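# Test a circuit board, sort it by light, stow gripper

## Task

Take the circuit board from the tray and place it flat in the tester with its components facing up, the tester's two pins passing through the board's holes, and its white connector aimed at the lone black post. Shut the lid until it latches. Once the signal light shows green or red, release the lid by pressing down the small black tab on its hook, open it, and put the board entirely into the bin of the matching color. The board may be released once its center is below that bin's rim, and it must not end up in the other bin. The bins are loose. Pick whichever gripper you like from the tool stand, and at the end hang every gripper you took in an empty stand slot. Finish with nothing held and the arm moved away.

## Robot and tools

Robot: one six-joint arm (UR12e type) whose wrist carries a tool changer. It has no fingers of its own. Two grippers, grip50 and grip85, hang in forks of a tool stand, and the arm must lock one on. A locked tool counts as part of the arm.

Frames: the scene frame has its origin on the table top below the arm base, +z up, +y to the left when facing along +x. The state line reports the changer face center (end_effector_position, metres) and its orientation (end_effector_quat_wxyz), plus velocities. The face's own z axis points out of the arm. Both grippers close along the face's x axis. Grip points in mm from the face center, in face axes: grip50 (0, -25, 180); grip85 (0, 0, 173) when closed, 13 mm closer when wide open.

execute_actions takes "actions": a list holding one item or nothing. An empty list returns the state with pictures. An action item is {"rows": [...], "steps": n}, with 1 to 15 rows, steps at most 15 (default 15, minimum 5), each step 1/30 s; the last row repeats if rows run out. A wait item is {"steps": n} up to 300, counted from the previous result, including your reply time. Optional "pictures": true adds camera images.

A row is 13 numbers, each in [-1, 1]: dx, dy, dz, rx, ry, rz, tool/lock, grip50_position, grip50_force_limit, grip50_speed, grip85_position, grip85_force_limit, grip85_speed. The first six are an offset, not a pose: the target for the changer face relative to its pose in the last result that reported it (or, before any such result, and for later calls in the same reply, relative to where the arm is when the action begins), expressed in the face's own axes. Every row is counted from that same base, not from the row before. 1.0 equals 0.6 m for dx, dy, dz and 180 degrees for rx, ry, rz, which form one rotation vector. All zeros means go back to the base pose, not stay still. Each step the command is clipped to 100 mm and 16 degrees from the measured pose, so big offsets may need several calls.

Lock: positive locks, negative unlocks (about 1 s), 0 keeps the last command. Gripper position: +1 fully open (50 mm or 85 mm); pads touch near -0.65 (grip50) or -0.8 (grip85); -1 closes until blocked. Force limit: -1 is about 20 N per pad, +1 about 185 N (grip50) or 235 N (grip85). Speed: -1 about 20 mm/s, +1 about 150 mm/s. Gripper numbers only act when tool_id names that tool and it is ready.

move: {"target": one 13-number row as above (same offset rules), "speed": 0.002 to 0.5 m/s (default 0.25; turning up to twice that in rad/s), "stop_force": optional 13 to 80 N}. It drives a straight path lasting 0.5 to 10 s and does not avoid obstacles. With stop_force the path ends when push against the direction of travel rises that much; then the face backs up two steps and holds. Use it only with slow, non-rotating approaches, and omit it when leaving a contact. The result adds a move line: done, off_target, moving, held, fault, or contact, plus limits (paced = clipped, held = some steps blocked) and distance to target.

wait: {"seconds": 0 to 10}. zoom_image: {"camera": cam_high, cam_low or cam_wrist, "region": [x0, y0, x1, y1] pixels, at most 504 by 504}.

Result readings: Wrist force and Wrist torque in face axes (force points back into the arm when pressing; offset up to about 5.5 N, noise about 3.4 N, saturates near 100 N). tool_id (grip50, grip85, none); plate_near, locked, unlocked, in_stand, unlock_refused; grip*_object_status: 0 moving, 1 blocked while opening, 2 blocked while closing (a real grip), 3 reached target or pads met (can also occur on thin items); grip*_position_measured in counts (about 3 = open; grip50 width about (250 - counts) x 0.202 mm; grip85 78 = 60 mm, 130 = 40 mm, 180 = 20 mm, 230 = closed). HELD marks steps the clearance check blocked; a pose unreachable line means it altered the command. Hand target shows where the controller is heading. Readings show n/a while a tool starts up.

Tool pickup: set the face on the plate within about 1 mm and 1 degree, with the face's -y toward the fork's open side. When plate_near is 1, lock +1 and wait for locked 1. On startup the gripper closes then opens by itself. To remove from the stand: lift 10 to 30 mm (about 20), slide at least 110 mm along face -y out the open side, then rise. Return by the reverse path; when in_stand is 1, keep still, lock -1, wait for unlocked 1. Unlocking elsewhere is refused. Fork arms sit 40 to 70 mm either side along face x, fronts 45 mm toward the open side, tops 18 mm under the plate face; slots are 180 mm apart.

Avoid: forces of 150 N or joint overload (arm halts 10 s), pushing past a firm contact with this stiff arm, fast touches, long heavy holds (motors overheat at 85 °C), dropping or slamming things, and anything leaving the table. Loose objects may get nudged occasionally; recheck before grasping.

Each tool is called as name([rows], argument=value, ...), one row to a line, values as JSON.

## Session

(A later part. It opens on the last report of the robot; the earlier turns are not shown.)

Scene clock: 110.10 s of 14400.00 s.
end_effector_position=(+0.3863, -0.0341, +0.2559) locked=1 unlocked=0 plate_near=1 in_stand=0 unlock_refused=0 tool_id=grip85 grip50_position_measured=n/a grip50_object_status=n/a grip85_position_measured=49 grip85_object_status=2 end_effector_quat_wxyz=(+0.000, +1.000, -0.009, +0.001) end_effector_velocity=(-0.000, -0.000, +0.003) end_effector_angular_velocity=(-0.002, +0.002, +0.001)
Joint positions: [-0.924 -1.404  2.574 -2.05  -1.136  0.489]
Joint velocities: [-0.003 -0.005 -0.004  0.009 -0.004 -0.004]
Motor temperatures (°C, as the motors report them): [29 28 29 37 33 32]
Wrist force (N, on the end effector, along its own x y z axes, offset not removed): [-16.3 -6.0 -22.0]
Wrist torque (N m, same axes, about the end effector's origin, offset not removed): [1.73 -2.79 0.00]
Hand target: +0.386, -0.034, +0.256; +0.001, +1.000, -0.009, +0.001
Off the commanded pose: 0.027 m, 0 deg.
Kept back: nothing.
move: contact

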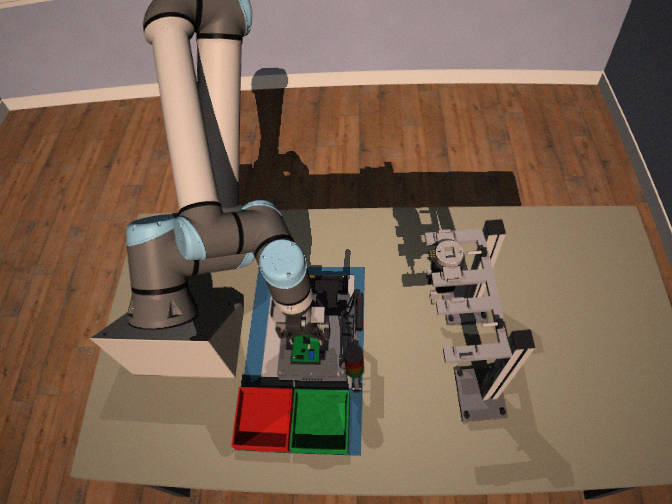

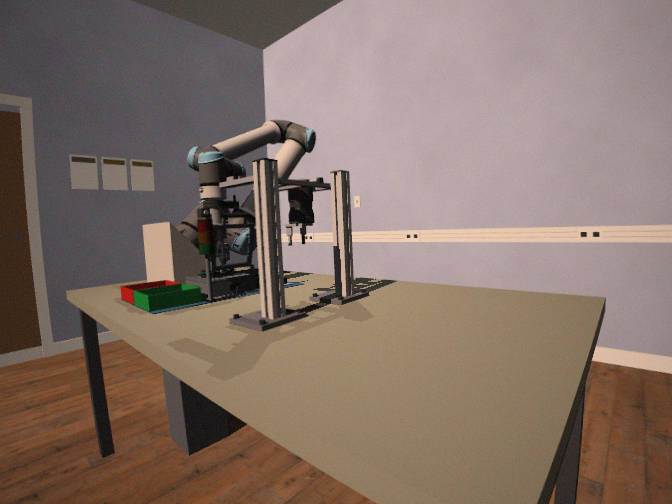

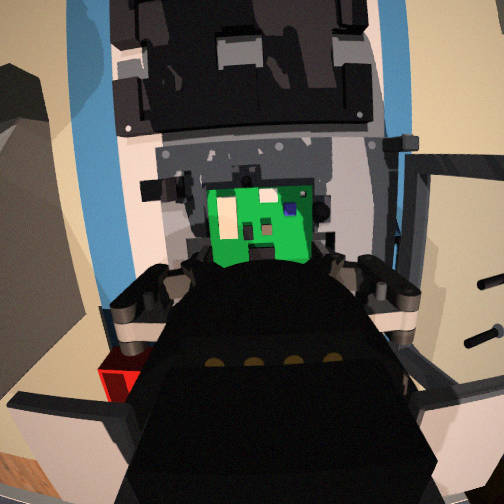

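Pins are in holes; nudge -x 1 mm, -y 0.5 mm and continue.

move(target=[-0.0017, -0.0008, -0.0015, 0,0,0,0,1,0,0,-1,-0.5,-0.5], speed=0.01)

move(target=[0, 0, 0.04, 0,0,0,0,1,0,0,-1,-0.5,-0.5], speed=0.008, stop_force=13)

zoom_image(camera="cam_wrist", region=[150, 130, 380, 280])

Scene clock: 111.10 s of 14400.00 s.
end_effector_position=(+0.3854, -0.0336, +0.2568) locked=1 unlocked=0 plate_near=1 in_stand=0 unlock_refused=0 tool_id=grip85 grip50_position_measured=n/a grip50_object_status=n/a grip85_position_measured=49 grip85_object_status=2 end_effector_quat_wxyz=(+0.000, +1.000, -0.009, +0.001) end_effector_velocity=(-0.001, +0.000, +0.000) end_effector_angular_velocity=(+0.000, +0.001, +0.001)
Joint positions: [-0.926 -1.408  2.574 -2.046 -1.137  0.487]
Joint velocities: [-0.001 -0.001  0.001  0.001 -0.001 -0.002]
Motor temperatures (°C, as the motors report them): [29 28 29 37 33 32]
Wrist force (N, on the end effector, along its own x y z axes, offset not removed): [-2.0 2.4 1.5]
Wrist torque (N m, same axes, about the end effector's origin, offset not removed): [-0.10 0.13 0.11]
Hand target: +0.385, -0.034, +0.257; +0.000, +1.000, -0.009, +0.001
Off the commanded pose: 0.000 m, 0 deg.
Kept back: nothing.
move: done

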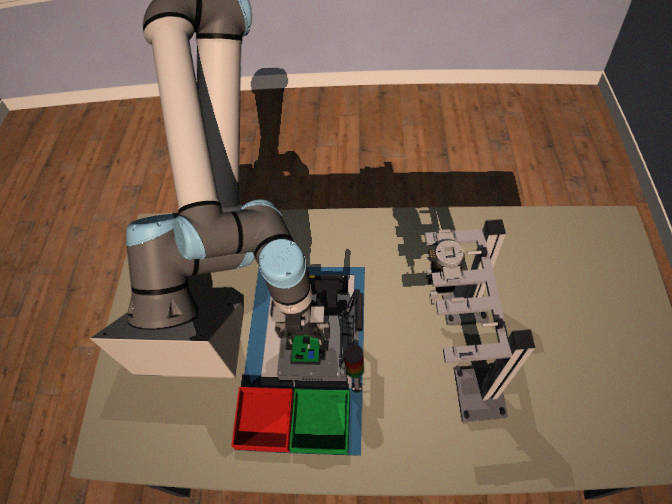

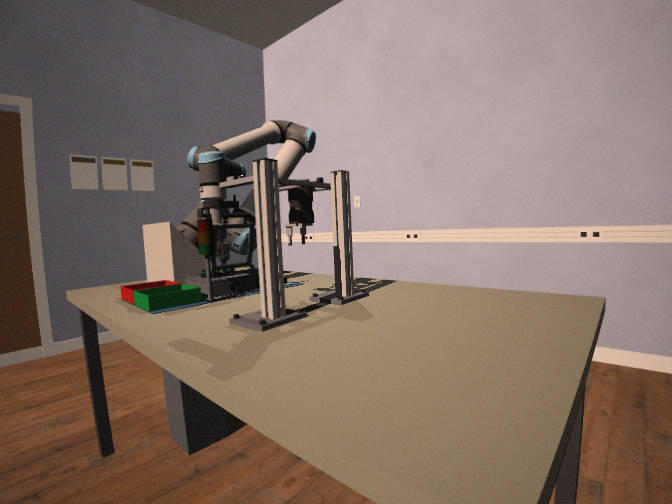

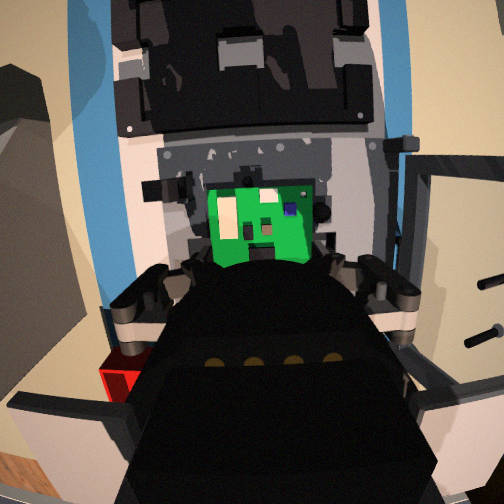

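Scene clock: 112.23 s of 14400.00 s.
end_effector_position=(+0.3854, -0.0335, +0.2506) locked=1 unlocked=0 plate_near=1 in_stand=0 unlock_refused=0 tool_id=grip85 grip50_position_measured=n/a grip50_object_status=n/a grip85_position_measured=49 grip85_object_status=2 end_effector_quat_wxyz=(+0.000, +1.000, -0.009, +0.001) end_effector_velocity=(+0.000, +0.000, +0.003) end_effector_angular_velocity=(+0.000, -0.001, +0.002)
Joint positions: [-0.92  -1.398  2.581 -2.064 -1.133  0.492]
Joint velocities: [-0.002 -0.004 -0.003  0.008 -0.001 -0.004]
Motor temperatures (°C, as the motors report them): [29 28 29 37 33 32]
Wrist force (N, on the end effector, along its own x y z axes, offset not removed): [2.0 -3.0 -21.8]
Wrist torque (N m, same axes, about the end effector's origin, offset not removed): [1.24 -0.78 -0.04]
Hand target: +0.385, -0.034, +0.251; +0.000, +1.000, -0.009, +0.001
Off the commanded pose: 0.018 m, 0 deg.
Kept back: nothing.
move: contact

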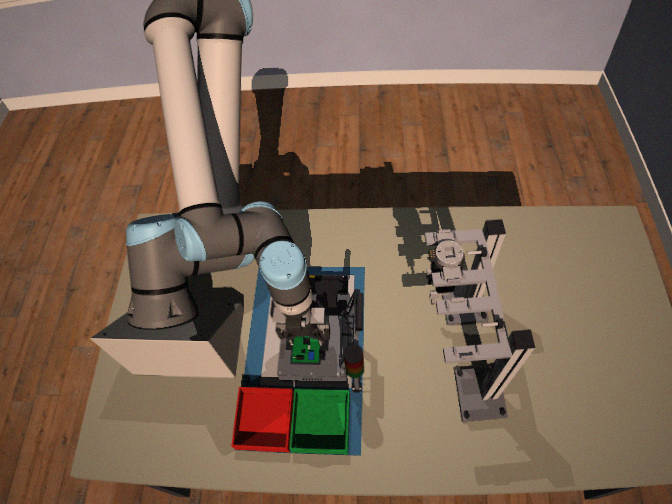

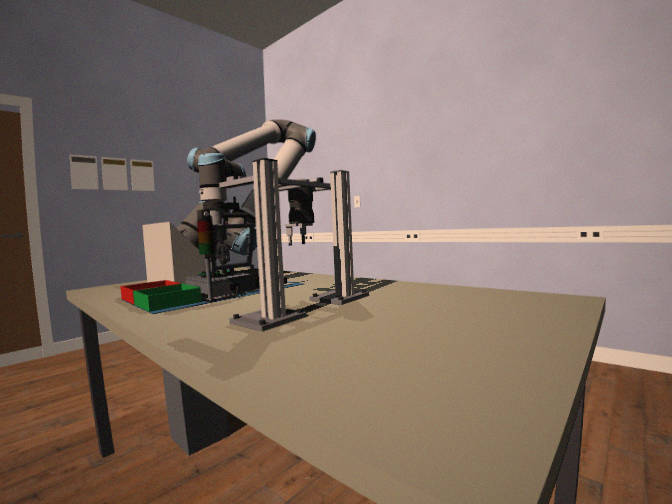

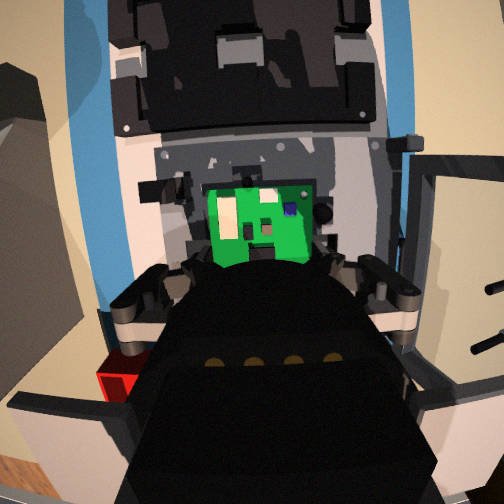

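Region (150, 130, 380, 280) of cam_wrist's 504x504 image, scaled by 2.191, with more detail than that image has; it fills the top 329 rows of this view, and the rest is white.

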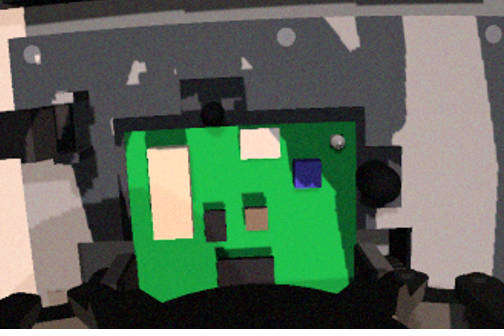

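execute_actions(actions=[])

Scene clock: 112.83 s of 14400.00 s.
end_effector_position=(+0.3854, -0.0336, +0.2510) locked=1 unlocked=0 plate_near=1 in_stand=0 unlock_refused=0 tool_id=grip85 grip50_position_measured=n/a grip50_object_status=n/a grip85_position_measured=49 grip85_object_status=2 end_effector_quat_wxyz=(+0.000, +1.000, -0.009, +0.001) end_effector_velocity=(-0.000, -0.000, -0.000) end_effector_angular_velocity=(-0.001, +0.001, +0.000)
Joint positions: [-0.92  -1.399  2.581 -2.064 -1.134  0.492]
Joint velocities: [ 0.    -0.     0.    -0.    -0.001  0.   ]
Motor temperatures (°C, as the motors report them): [29 28 29 37 33 32]
Wrist force (N, on the end effector, along its own x y z axes, offset not removed): [3.2 -7.8 -22.1]
Wrist torque (N m, same axes, about the end effector's origin, offset not removed): [1.33 -0.25 -0.13]
Hand target: +0.385, -0.034, +0.251; +0.000, +1.000, -0.009, +0.001
Off the commanded pose: 0.018 m, 0 deg.
Kept back: nothing.
Steps of this call (steps 1 to 18: nothing new was sent). Readings (end_effector_position | what the end effector reports):
1: (+0.3854, -0.0336, +0.2507) | locked=1 unlocked=0 plate_near=1 in_stand=0 unlock_refused=0 tool_id=grip85 grip50_position_measured=n/a grip50_object_status=n/a grip85_position_measured=49 grip85_object_status=2
2: (+0.3854, -0.0336, +0.2508) | locked=1 unlocked=0 plate_near=1 in_stand=0 unlock_refused=0 tool_id=grip85 grip50_position_measured=n/a grip50_object_status=n/a grip85_position_measured=49 grip85_object_status=2
4: (+0.3854, -0.0336, +0.2509) | locked=1 unlocked=0 plate_near=1 in_stand=0 unlock_refused=0 tool_id=grip85 grip50_position_measured=n/a grip50_object_status=n/a grip85_position_measured=49 grip85_object_status=2
8: (+0.3854, -0.0336, +0.2510) | locked=1 unlocked=0 plate_near=1 in_stand=0 unlock_refused=0 tool_id=grip85 grip50_position_measured=n/a grip50_object_status=n/a grip85_position_measured=49 grip85_object_status=2
18: the state above

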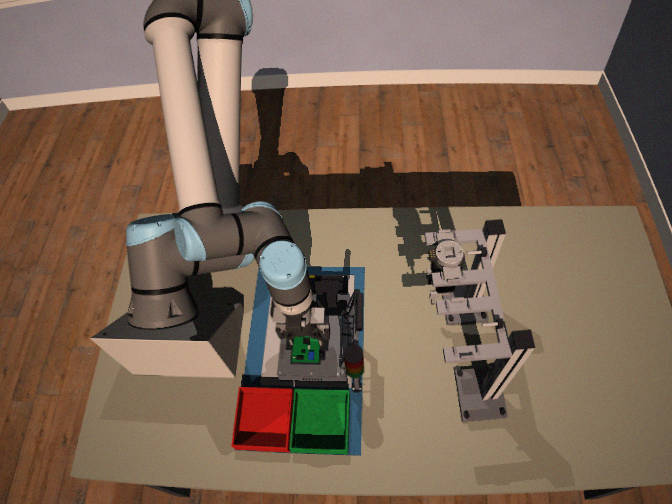

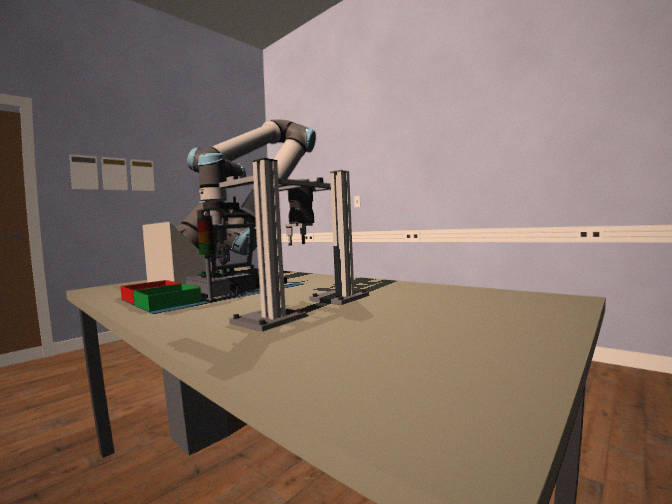

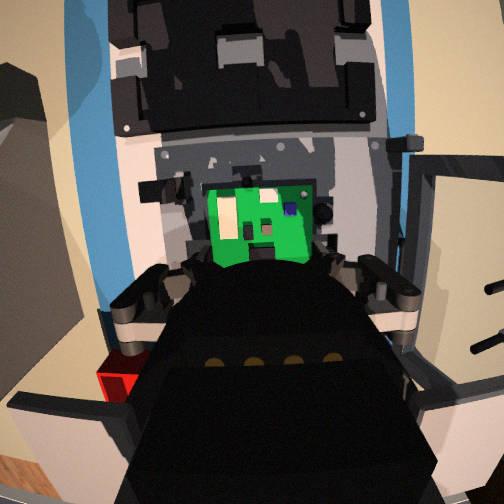

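move(target=[0,0,-0.003,0,0,0,0,0,0,0,1,-0.5,0], speed=0.02)

move(target=[0,0,-0.35,0,0,0,0,0,0,0,1,-0.5,0], speed=0.15)

Scene clock: 113.77 s of 14400.00 s.
end_effector_position=(+0.3854, -0.0336, +0.2527) locked=1 unlocked=0 plate_near=1 in_stand=0 unlock_refused=0 tool_id=grip85 grip50_position_measured=n/a grip50_object_status=n/a grip85_position_measured=3 grip85_object_status=3 end_effector_quat_wxyz=(+0.000, +1.000, -0.009, +0.001) end_effector_velocity=(-0.000, +0.000, +0.000) end_effector_angular_velocity=(+0.000, +0.000, -0.000)
Joint positions: [-0.922 -1.402  2.579 -2.058 -1.135  0.49 ]
Joint velocities: [-0.001 -0.001 -0.     0.002 -0.    -0.   ]
Motor temperatures (°C, as the motors report them): [29 28 29 37 33 32]
Wrist force (N, on the end effector, along its own x y z axes, offset not removed): [-2.1 -0.8 -3.8]
Wrist torque (N m, same axes, about the end effector's origin, offset not removed): [-0.20 0.21 -0.05]
Hand target: +0.385, -0.034, +0.253; +0.000, +1.000, -0.009, +0.001
Off the commanded pose: 0.000 m, 0 deg.
Kept back: nothing.
move: done

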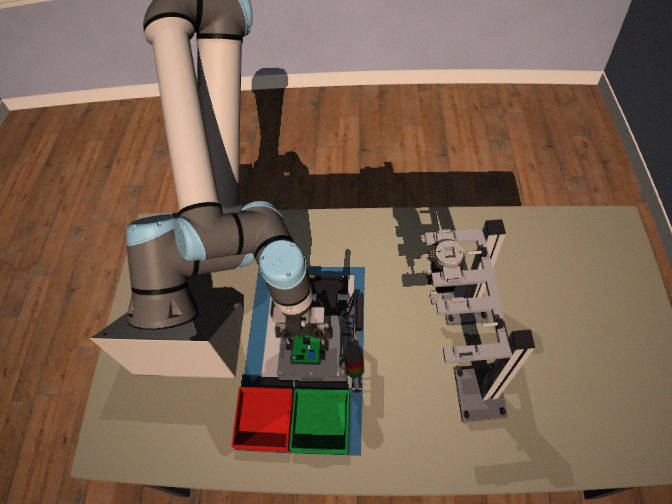

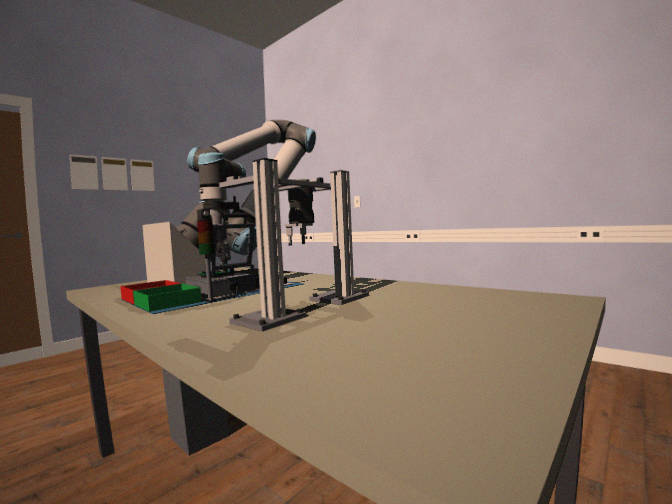

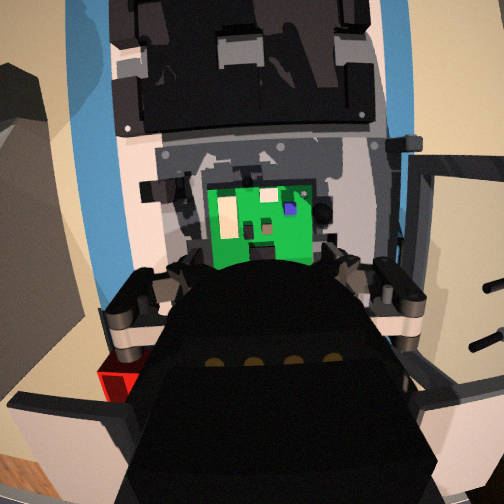

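Scene clock: 115.67 s of 14400.00 s.
end_effector_position=(+0.3849, -0.0337, +0.4626) locked=1 unlocked=0 plate_near=1 in_stand=0 unlock_refused=0 tool_id=grip85 grip50_position_measured=n/a grip50_object_status=n/a grip85_position_measured=3 grip85_object_status=3 end_effector_quat_wxyz=(+0.000, +1.000, -0.009, +0.001) end_effector_velocity=(-0.000, +0.000, +0.002) end_effector_angular_velocity=(+0.001, +0.000, -0.000)
Joint positions: [-1.09  -1.565  2.305 -1.57  -1.245  0.353]
Joint velocities: [-0.001 -0.    -0.002  0.004 -0.    -0.001]
Motor temperatures (°C, as the motors report them): [29 28 29 37 33 32]
Wrist force (N, on the end effector, along its own x y z axes, offset not removed): [-0.9 -3.5 -1.4]
Wrist torque (N m, same axes, about the end effector's origin, offset not removed): [-0.29 0.05 0.06]
Hand target: +0.385, -0.034, +0.463; +0.000, +1.000, -0.009, +0.001
Off the commanded pose: 0.000 m, 0 deg.
Kept back: nothing.
move: done

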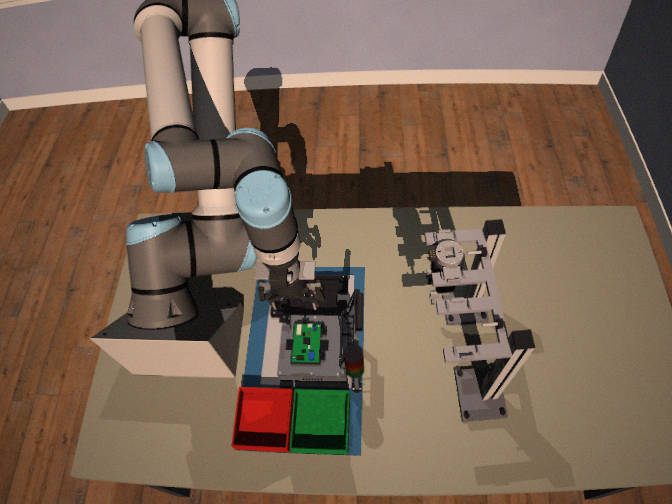

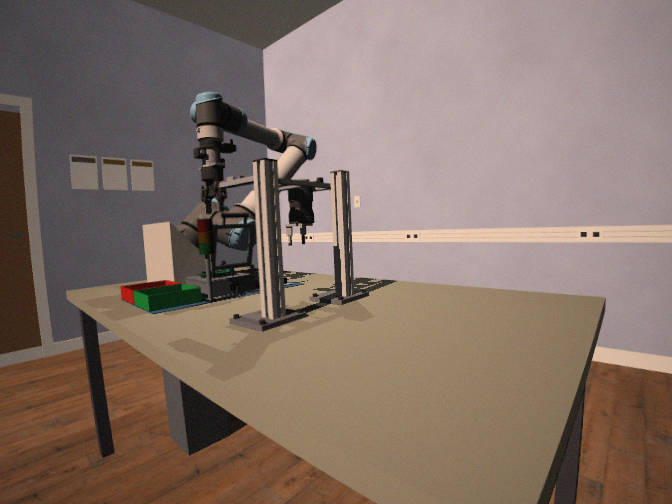

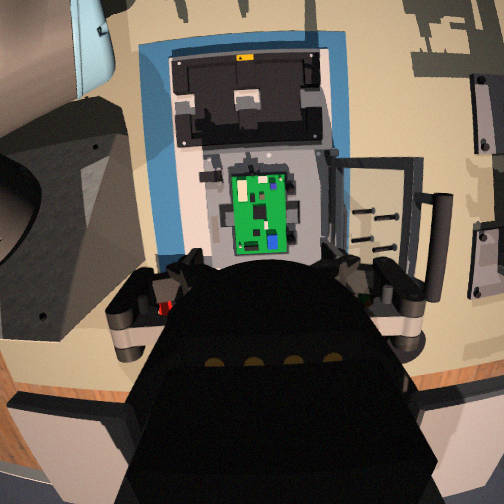

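move(target=[0.22,0.0,-0.03,0,0,0,0,0,0,0,1,-0.5,0], speed=0.15)

zoom_image(camera="cam_low", region=[120,120,340,320])

zoom_image(camera="cam_high", region=[220,220,440,420])

Scene clock: 117.30 s of 14400.00 s.
end_effector_position=(+0.5167, -0.0360, +0.4808) locked=1 unlocked=0 plate_near=1 in_stand=0 unlock_refused=0 tool_id=grip85 grip50_position_measured=n/a grip50_object_status=n/a grip85_position_measured=3 grip85_object_status=3 end_effector_quat_wxyz=(+0.000, +1.000, -0.009, +0.001) end_effector_velocity=(+0.002, -0.000, +0.000) end_effector_angular_velocity=(-0.000, -0.001, -0.001)
Joint positions: [-0.907 -1.406  2.113 -1.593 -1.126  0.503]
Joint velocities: [ 0.002  0.002 -0.003 -0.001  0.002  0.002]
Motor temperatures (°C, as the motors report them): [29 28 29 37 33 32]
Wrist force (N, on the end effector, along its own x y z axes, offset not removed): [-3.1 0.1 -2.6]
Wrist torque (N m, same axes, about the end effector's origin, offset not removed): [-0.01 0.23 0.16]
Hand target: +0.517, -0.036, +0.481; +0.000, +1.000, -0.009, +0.001
Off the commanded pose: 0.000 m, 0 deg.
Kept back: nothing.
move: done

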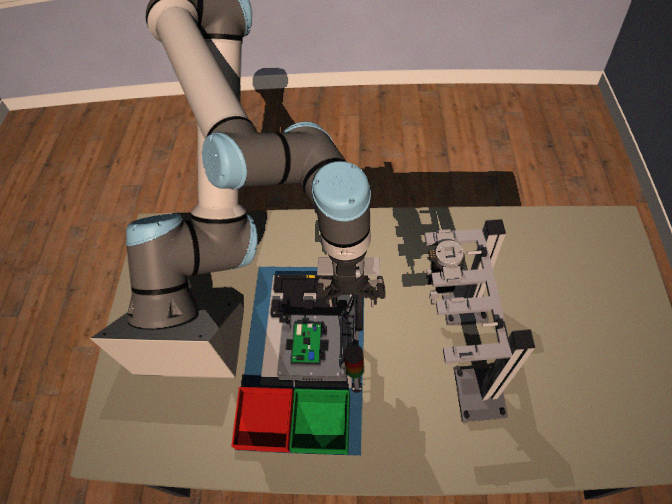

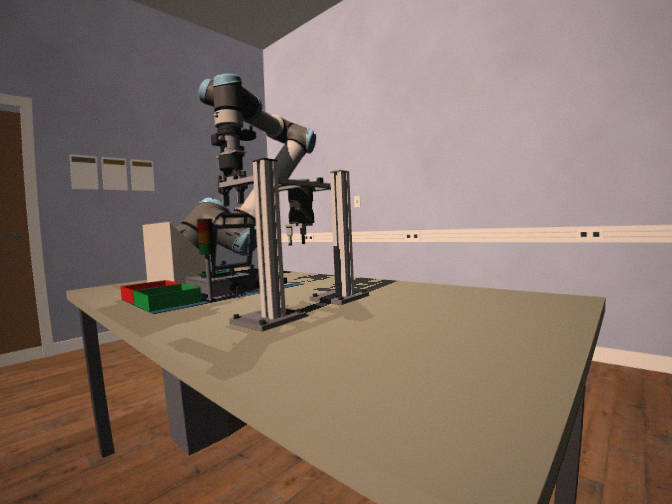

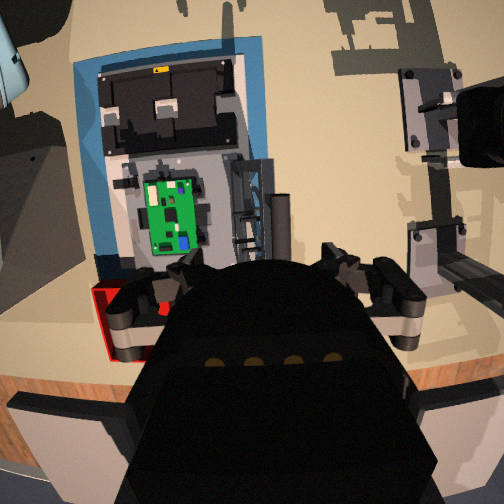

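Region (120, 120, 340, 320) of cam_low's 672x504 image, scaled by 2.291, with more detail than that image has; it fills the top 458 rows of this view, and the rest is white.

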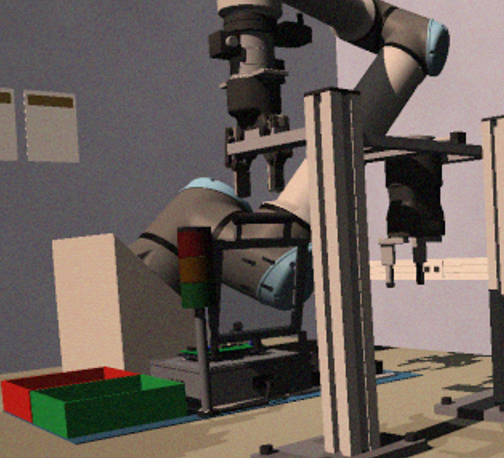

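Region (220, 220, 440, 420) of cam_high's 672x504 image, scaled by 2.291, with more detail than that image has; it fills the top 458 rows of this view, and the rest is white.

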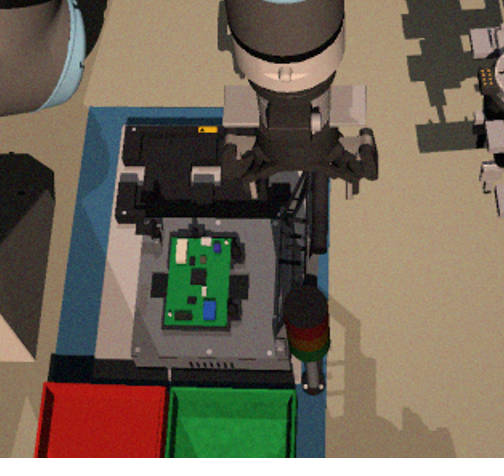

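move(target=[0.02,0.0,0.05,0,0,0,0,0,0,0,0.0,-0.5,0], speed=0.05, stop_force=13)

zoom_image(camera="cam_low", region=[170,150,300,270])

Scene clock: 118.73 s of 14400.00 s.
end_effector_position=(+0.5288, -0.0362, +0.4509) locked=1 unlocked=0 plate_near=1 in_stand=0 unlock_refused=0 tool_id=grip85 grip50_position_measured=n/a grip50_object_status=n/a grip85_position_measured=129 grip85_object_status=3 end_effector_quat_wxyz=(+0.001, +1.000, -0.009, +0.001) end_effector_velocity=(+0.000, -0.000, -0.000) end_effector_angular_velocity=(-0.001, -0.000, +0.001)
Joint positions: [-0.871 -1.383  2.137 -1.654 -1.103  0.534]
Joint velocities: [ 0.     0.     0.    -0.001  0.     0.   ]
Motor temperatures (°C, as the motors report them): [29 28 29 37 33 32]
Wrist force (N, on the end effector, along its own x y z axes, offset not removed): [-0.7 -5.6 1.8]
Wrist torque (N m, same axes, about the end effector's origin, offset not removed): [-0.29 0.22 0.14]
Hand target: +0.529, -0.036, +0.451; +0.001, +1.000, -0.009, +0.001
Off the commanded pose: 0.000 m, 0 deg.
Kept back: nothing.
move: done

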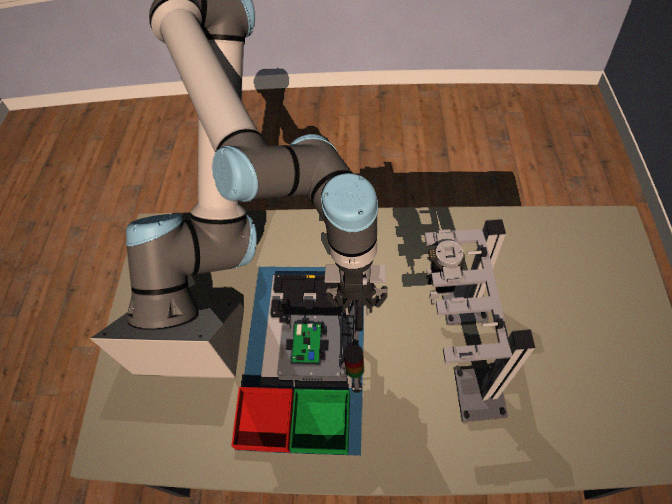

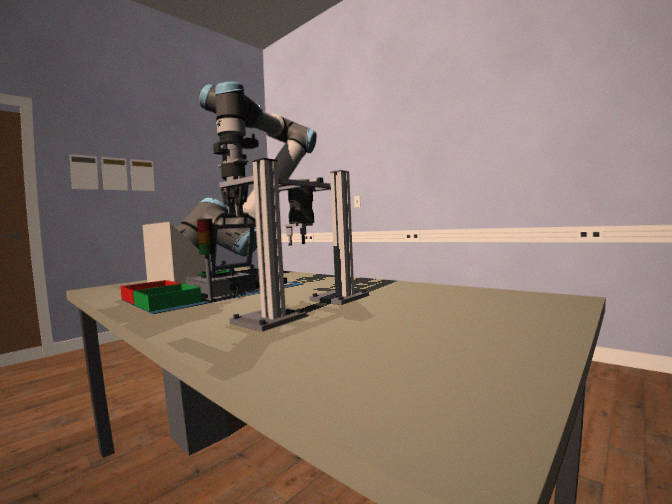

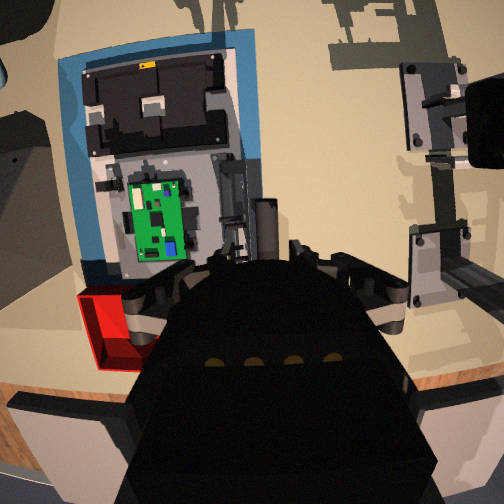

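Region (170, 150, 300, 270) of cam_low's 672x504 image, scaled by 3.877, with more detail than that image has; it fills the top 465 rows of this view, and the rest is white.

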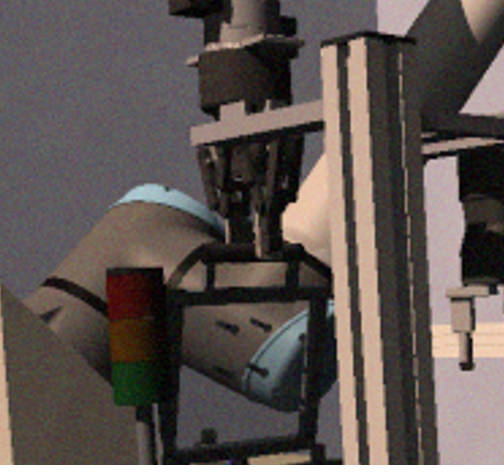

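move(target=[0,0.0,0.02,0,0,0,0,0,0,0,0.0,-0.5,0], speed=0.03, stop_force=13)

move(target=[0,0.0,0,0,0,0,0,0,0,0,-1,-0.8,-0.5])

zoom_image(camera="cam_low", region=[170,150,300,310])

Scene clock: 119.73 s of 14400.00 s.
end_effector_position=(+0.5288, -0.0362, +0.4390) locked=1 unlocked=0 plate_near=1 in_stand=0 unlock_refused=0 tool_id=grip85 grip50_position_measured=n/a grip50_object_status=n/a grip85_position_measured=129 grip85_object_status=3 end_effector_quat_wxyz=(+0.001, +1.000, -0.009, +0.001) end_effector_velocity=(+0.000, +0.000, -0.002) end_effector_angular_velocity=(+0.001, -0.001, -0.001)
Joint positions: [-0.863 -1.379  2.152 -1.677 -1.098  0.541]
Joint velocities: [ 0.001  0.001  0.002 -0.003  0.002  0.002]
Motor temperatures (°C, as the motors report them): [29 28 29 37 33 32]
Wrist force (N, on the end effector, along its own x y z axes, offset not removed): [0.6 -1.7 -0.6]
Wrist torque (N m, same axes, about the end effector's origin, offset not removed): [-0.18 0.18 0.12]
Hand target: +0.529, -0.036, +0.439; +0.001, +1.000, -0.009, +0.001
Off the commanded pose: 0.000 m, 0 deg.
Kept back: nothing.
move: done

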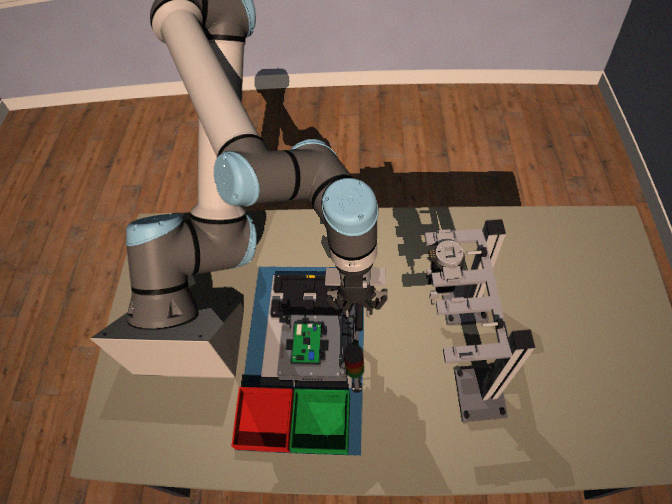

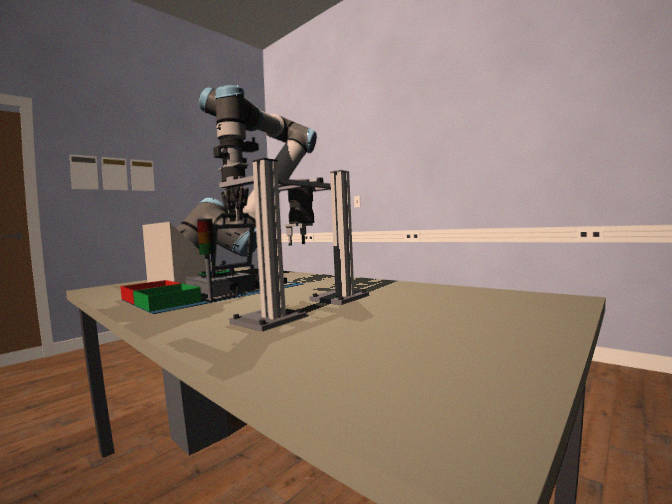

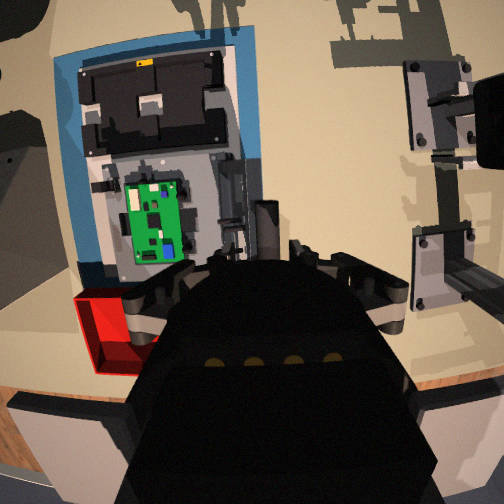

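Scene clock: 120.50 s of 14400.00 s.
end_effector_position=(+0.5288, -0.0362, +0.4390) locked=1 unlocked=0 plate_near=1 in_stand=0 unlock_refused=0 tool_id=grip85 grip50_position_measured=n/a grip50_object_status=n/a grip85_position_measured=192 grip85_object_status=2 end_effector_quat_wxyz=(+0.000, +1.000, -0.009, +0.001) end_effector_velocity=(-0.000, +0.000, -0.000) end_effector_angular_velocity=(+0.001, +0.000, +0.001)
Joint positions: [-0.863 -1.379  2.152 -1.677 -1.098  0.541]
Joint velocities: [-0.     0.    -0.     0.001 -0.    -0.001]
Motor temperatures (°C, as the motors report them): [29 28 29 37 33 32]
Wrist force (N, on the end effector, along its own x y z axes, offset not removed): [-1.2 -4.8 -9.3]
Wrist torque (N m, same axes, about the end effector's origin, offset not removed): [0.12 0.91 0.01]
Hand target: +0.529, -0.036, +0.439; +0.001, +1.000, -0.009, +0.001
Off the commanded pose: 0.000 m, 0 deg.
Kept back: nothing.
move: done

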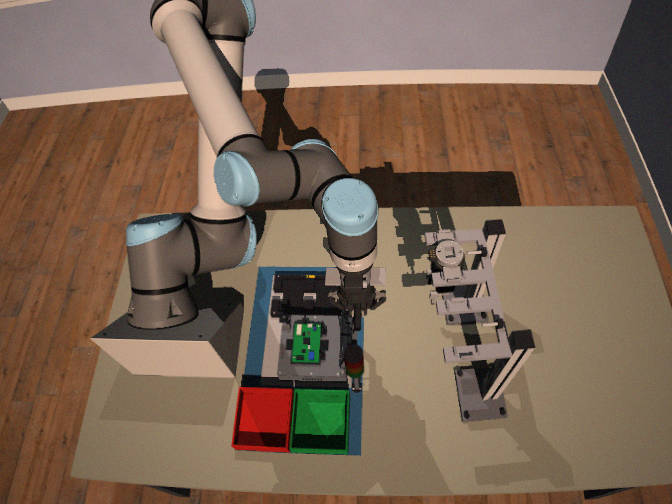

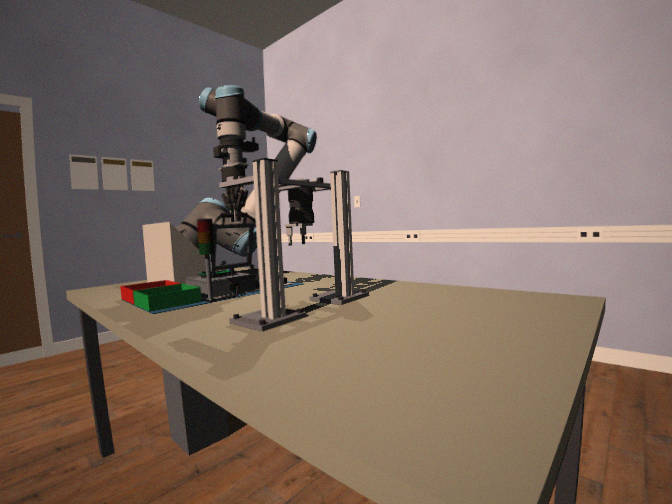

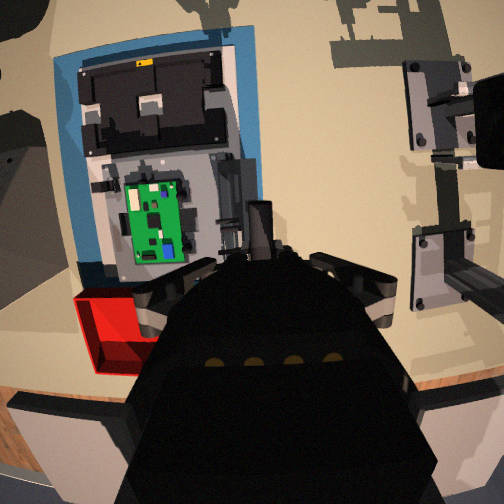

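Region (170, 150, 300, 310) of cam_low's 672x504 image, scaled by 3.150, with more detail than that image has; it fills the left 410 columns of this view, and the rest is white.

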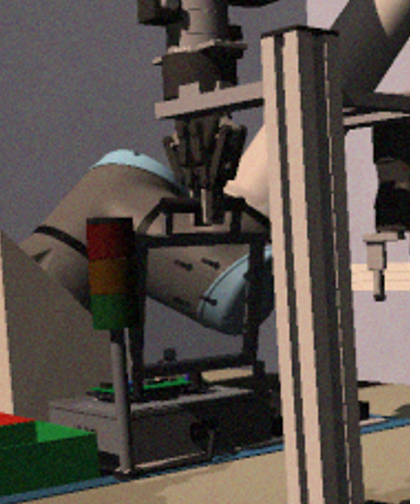

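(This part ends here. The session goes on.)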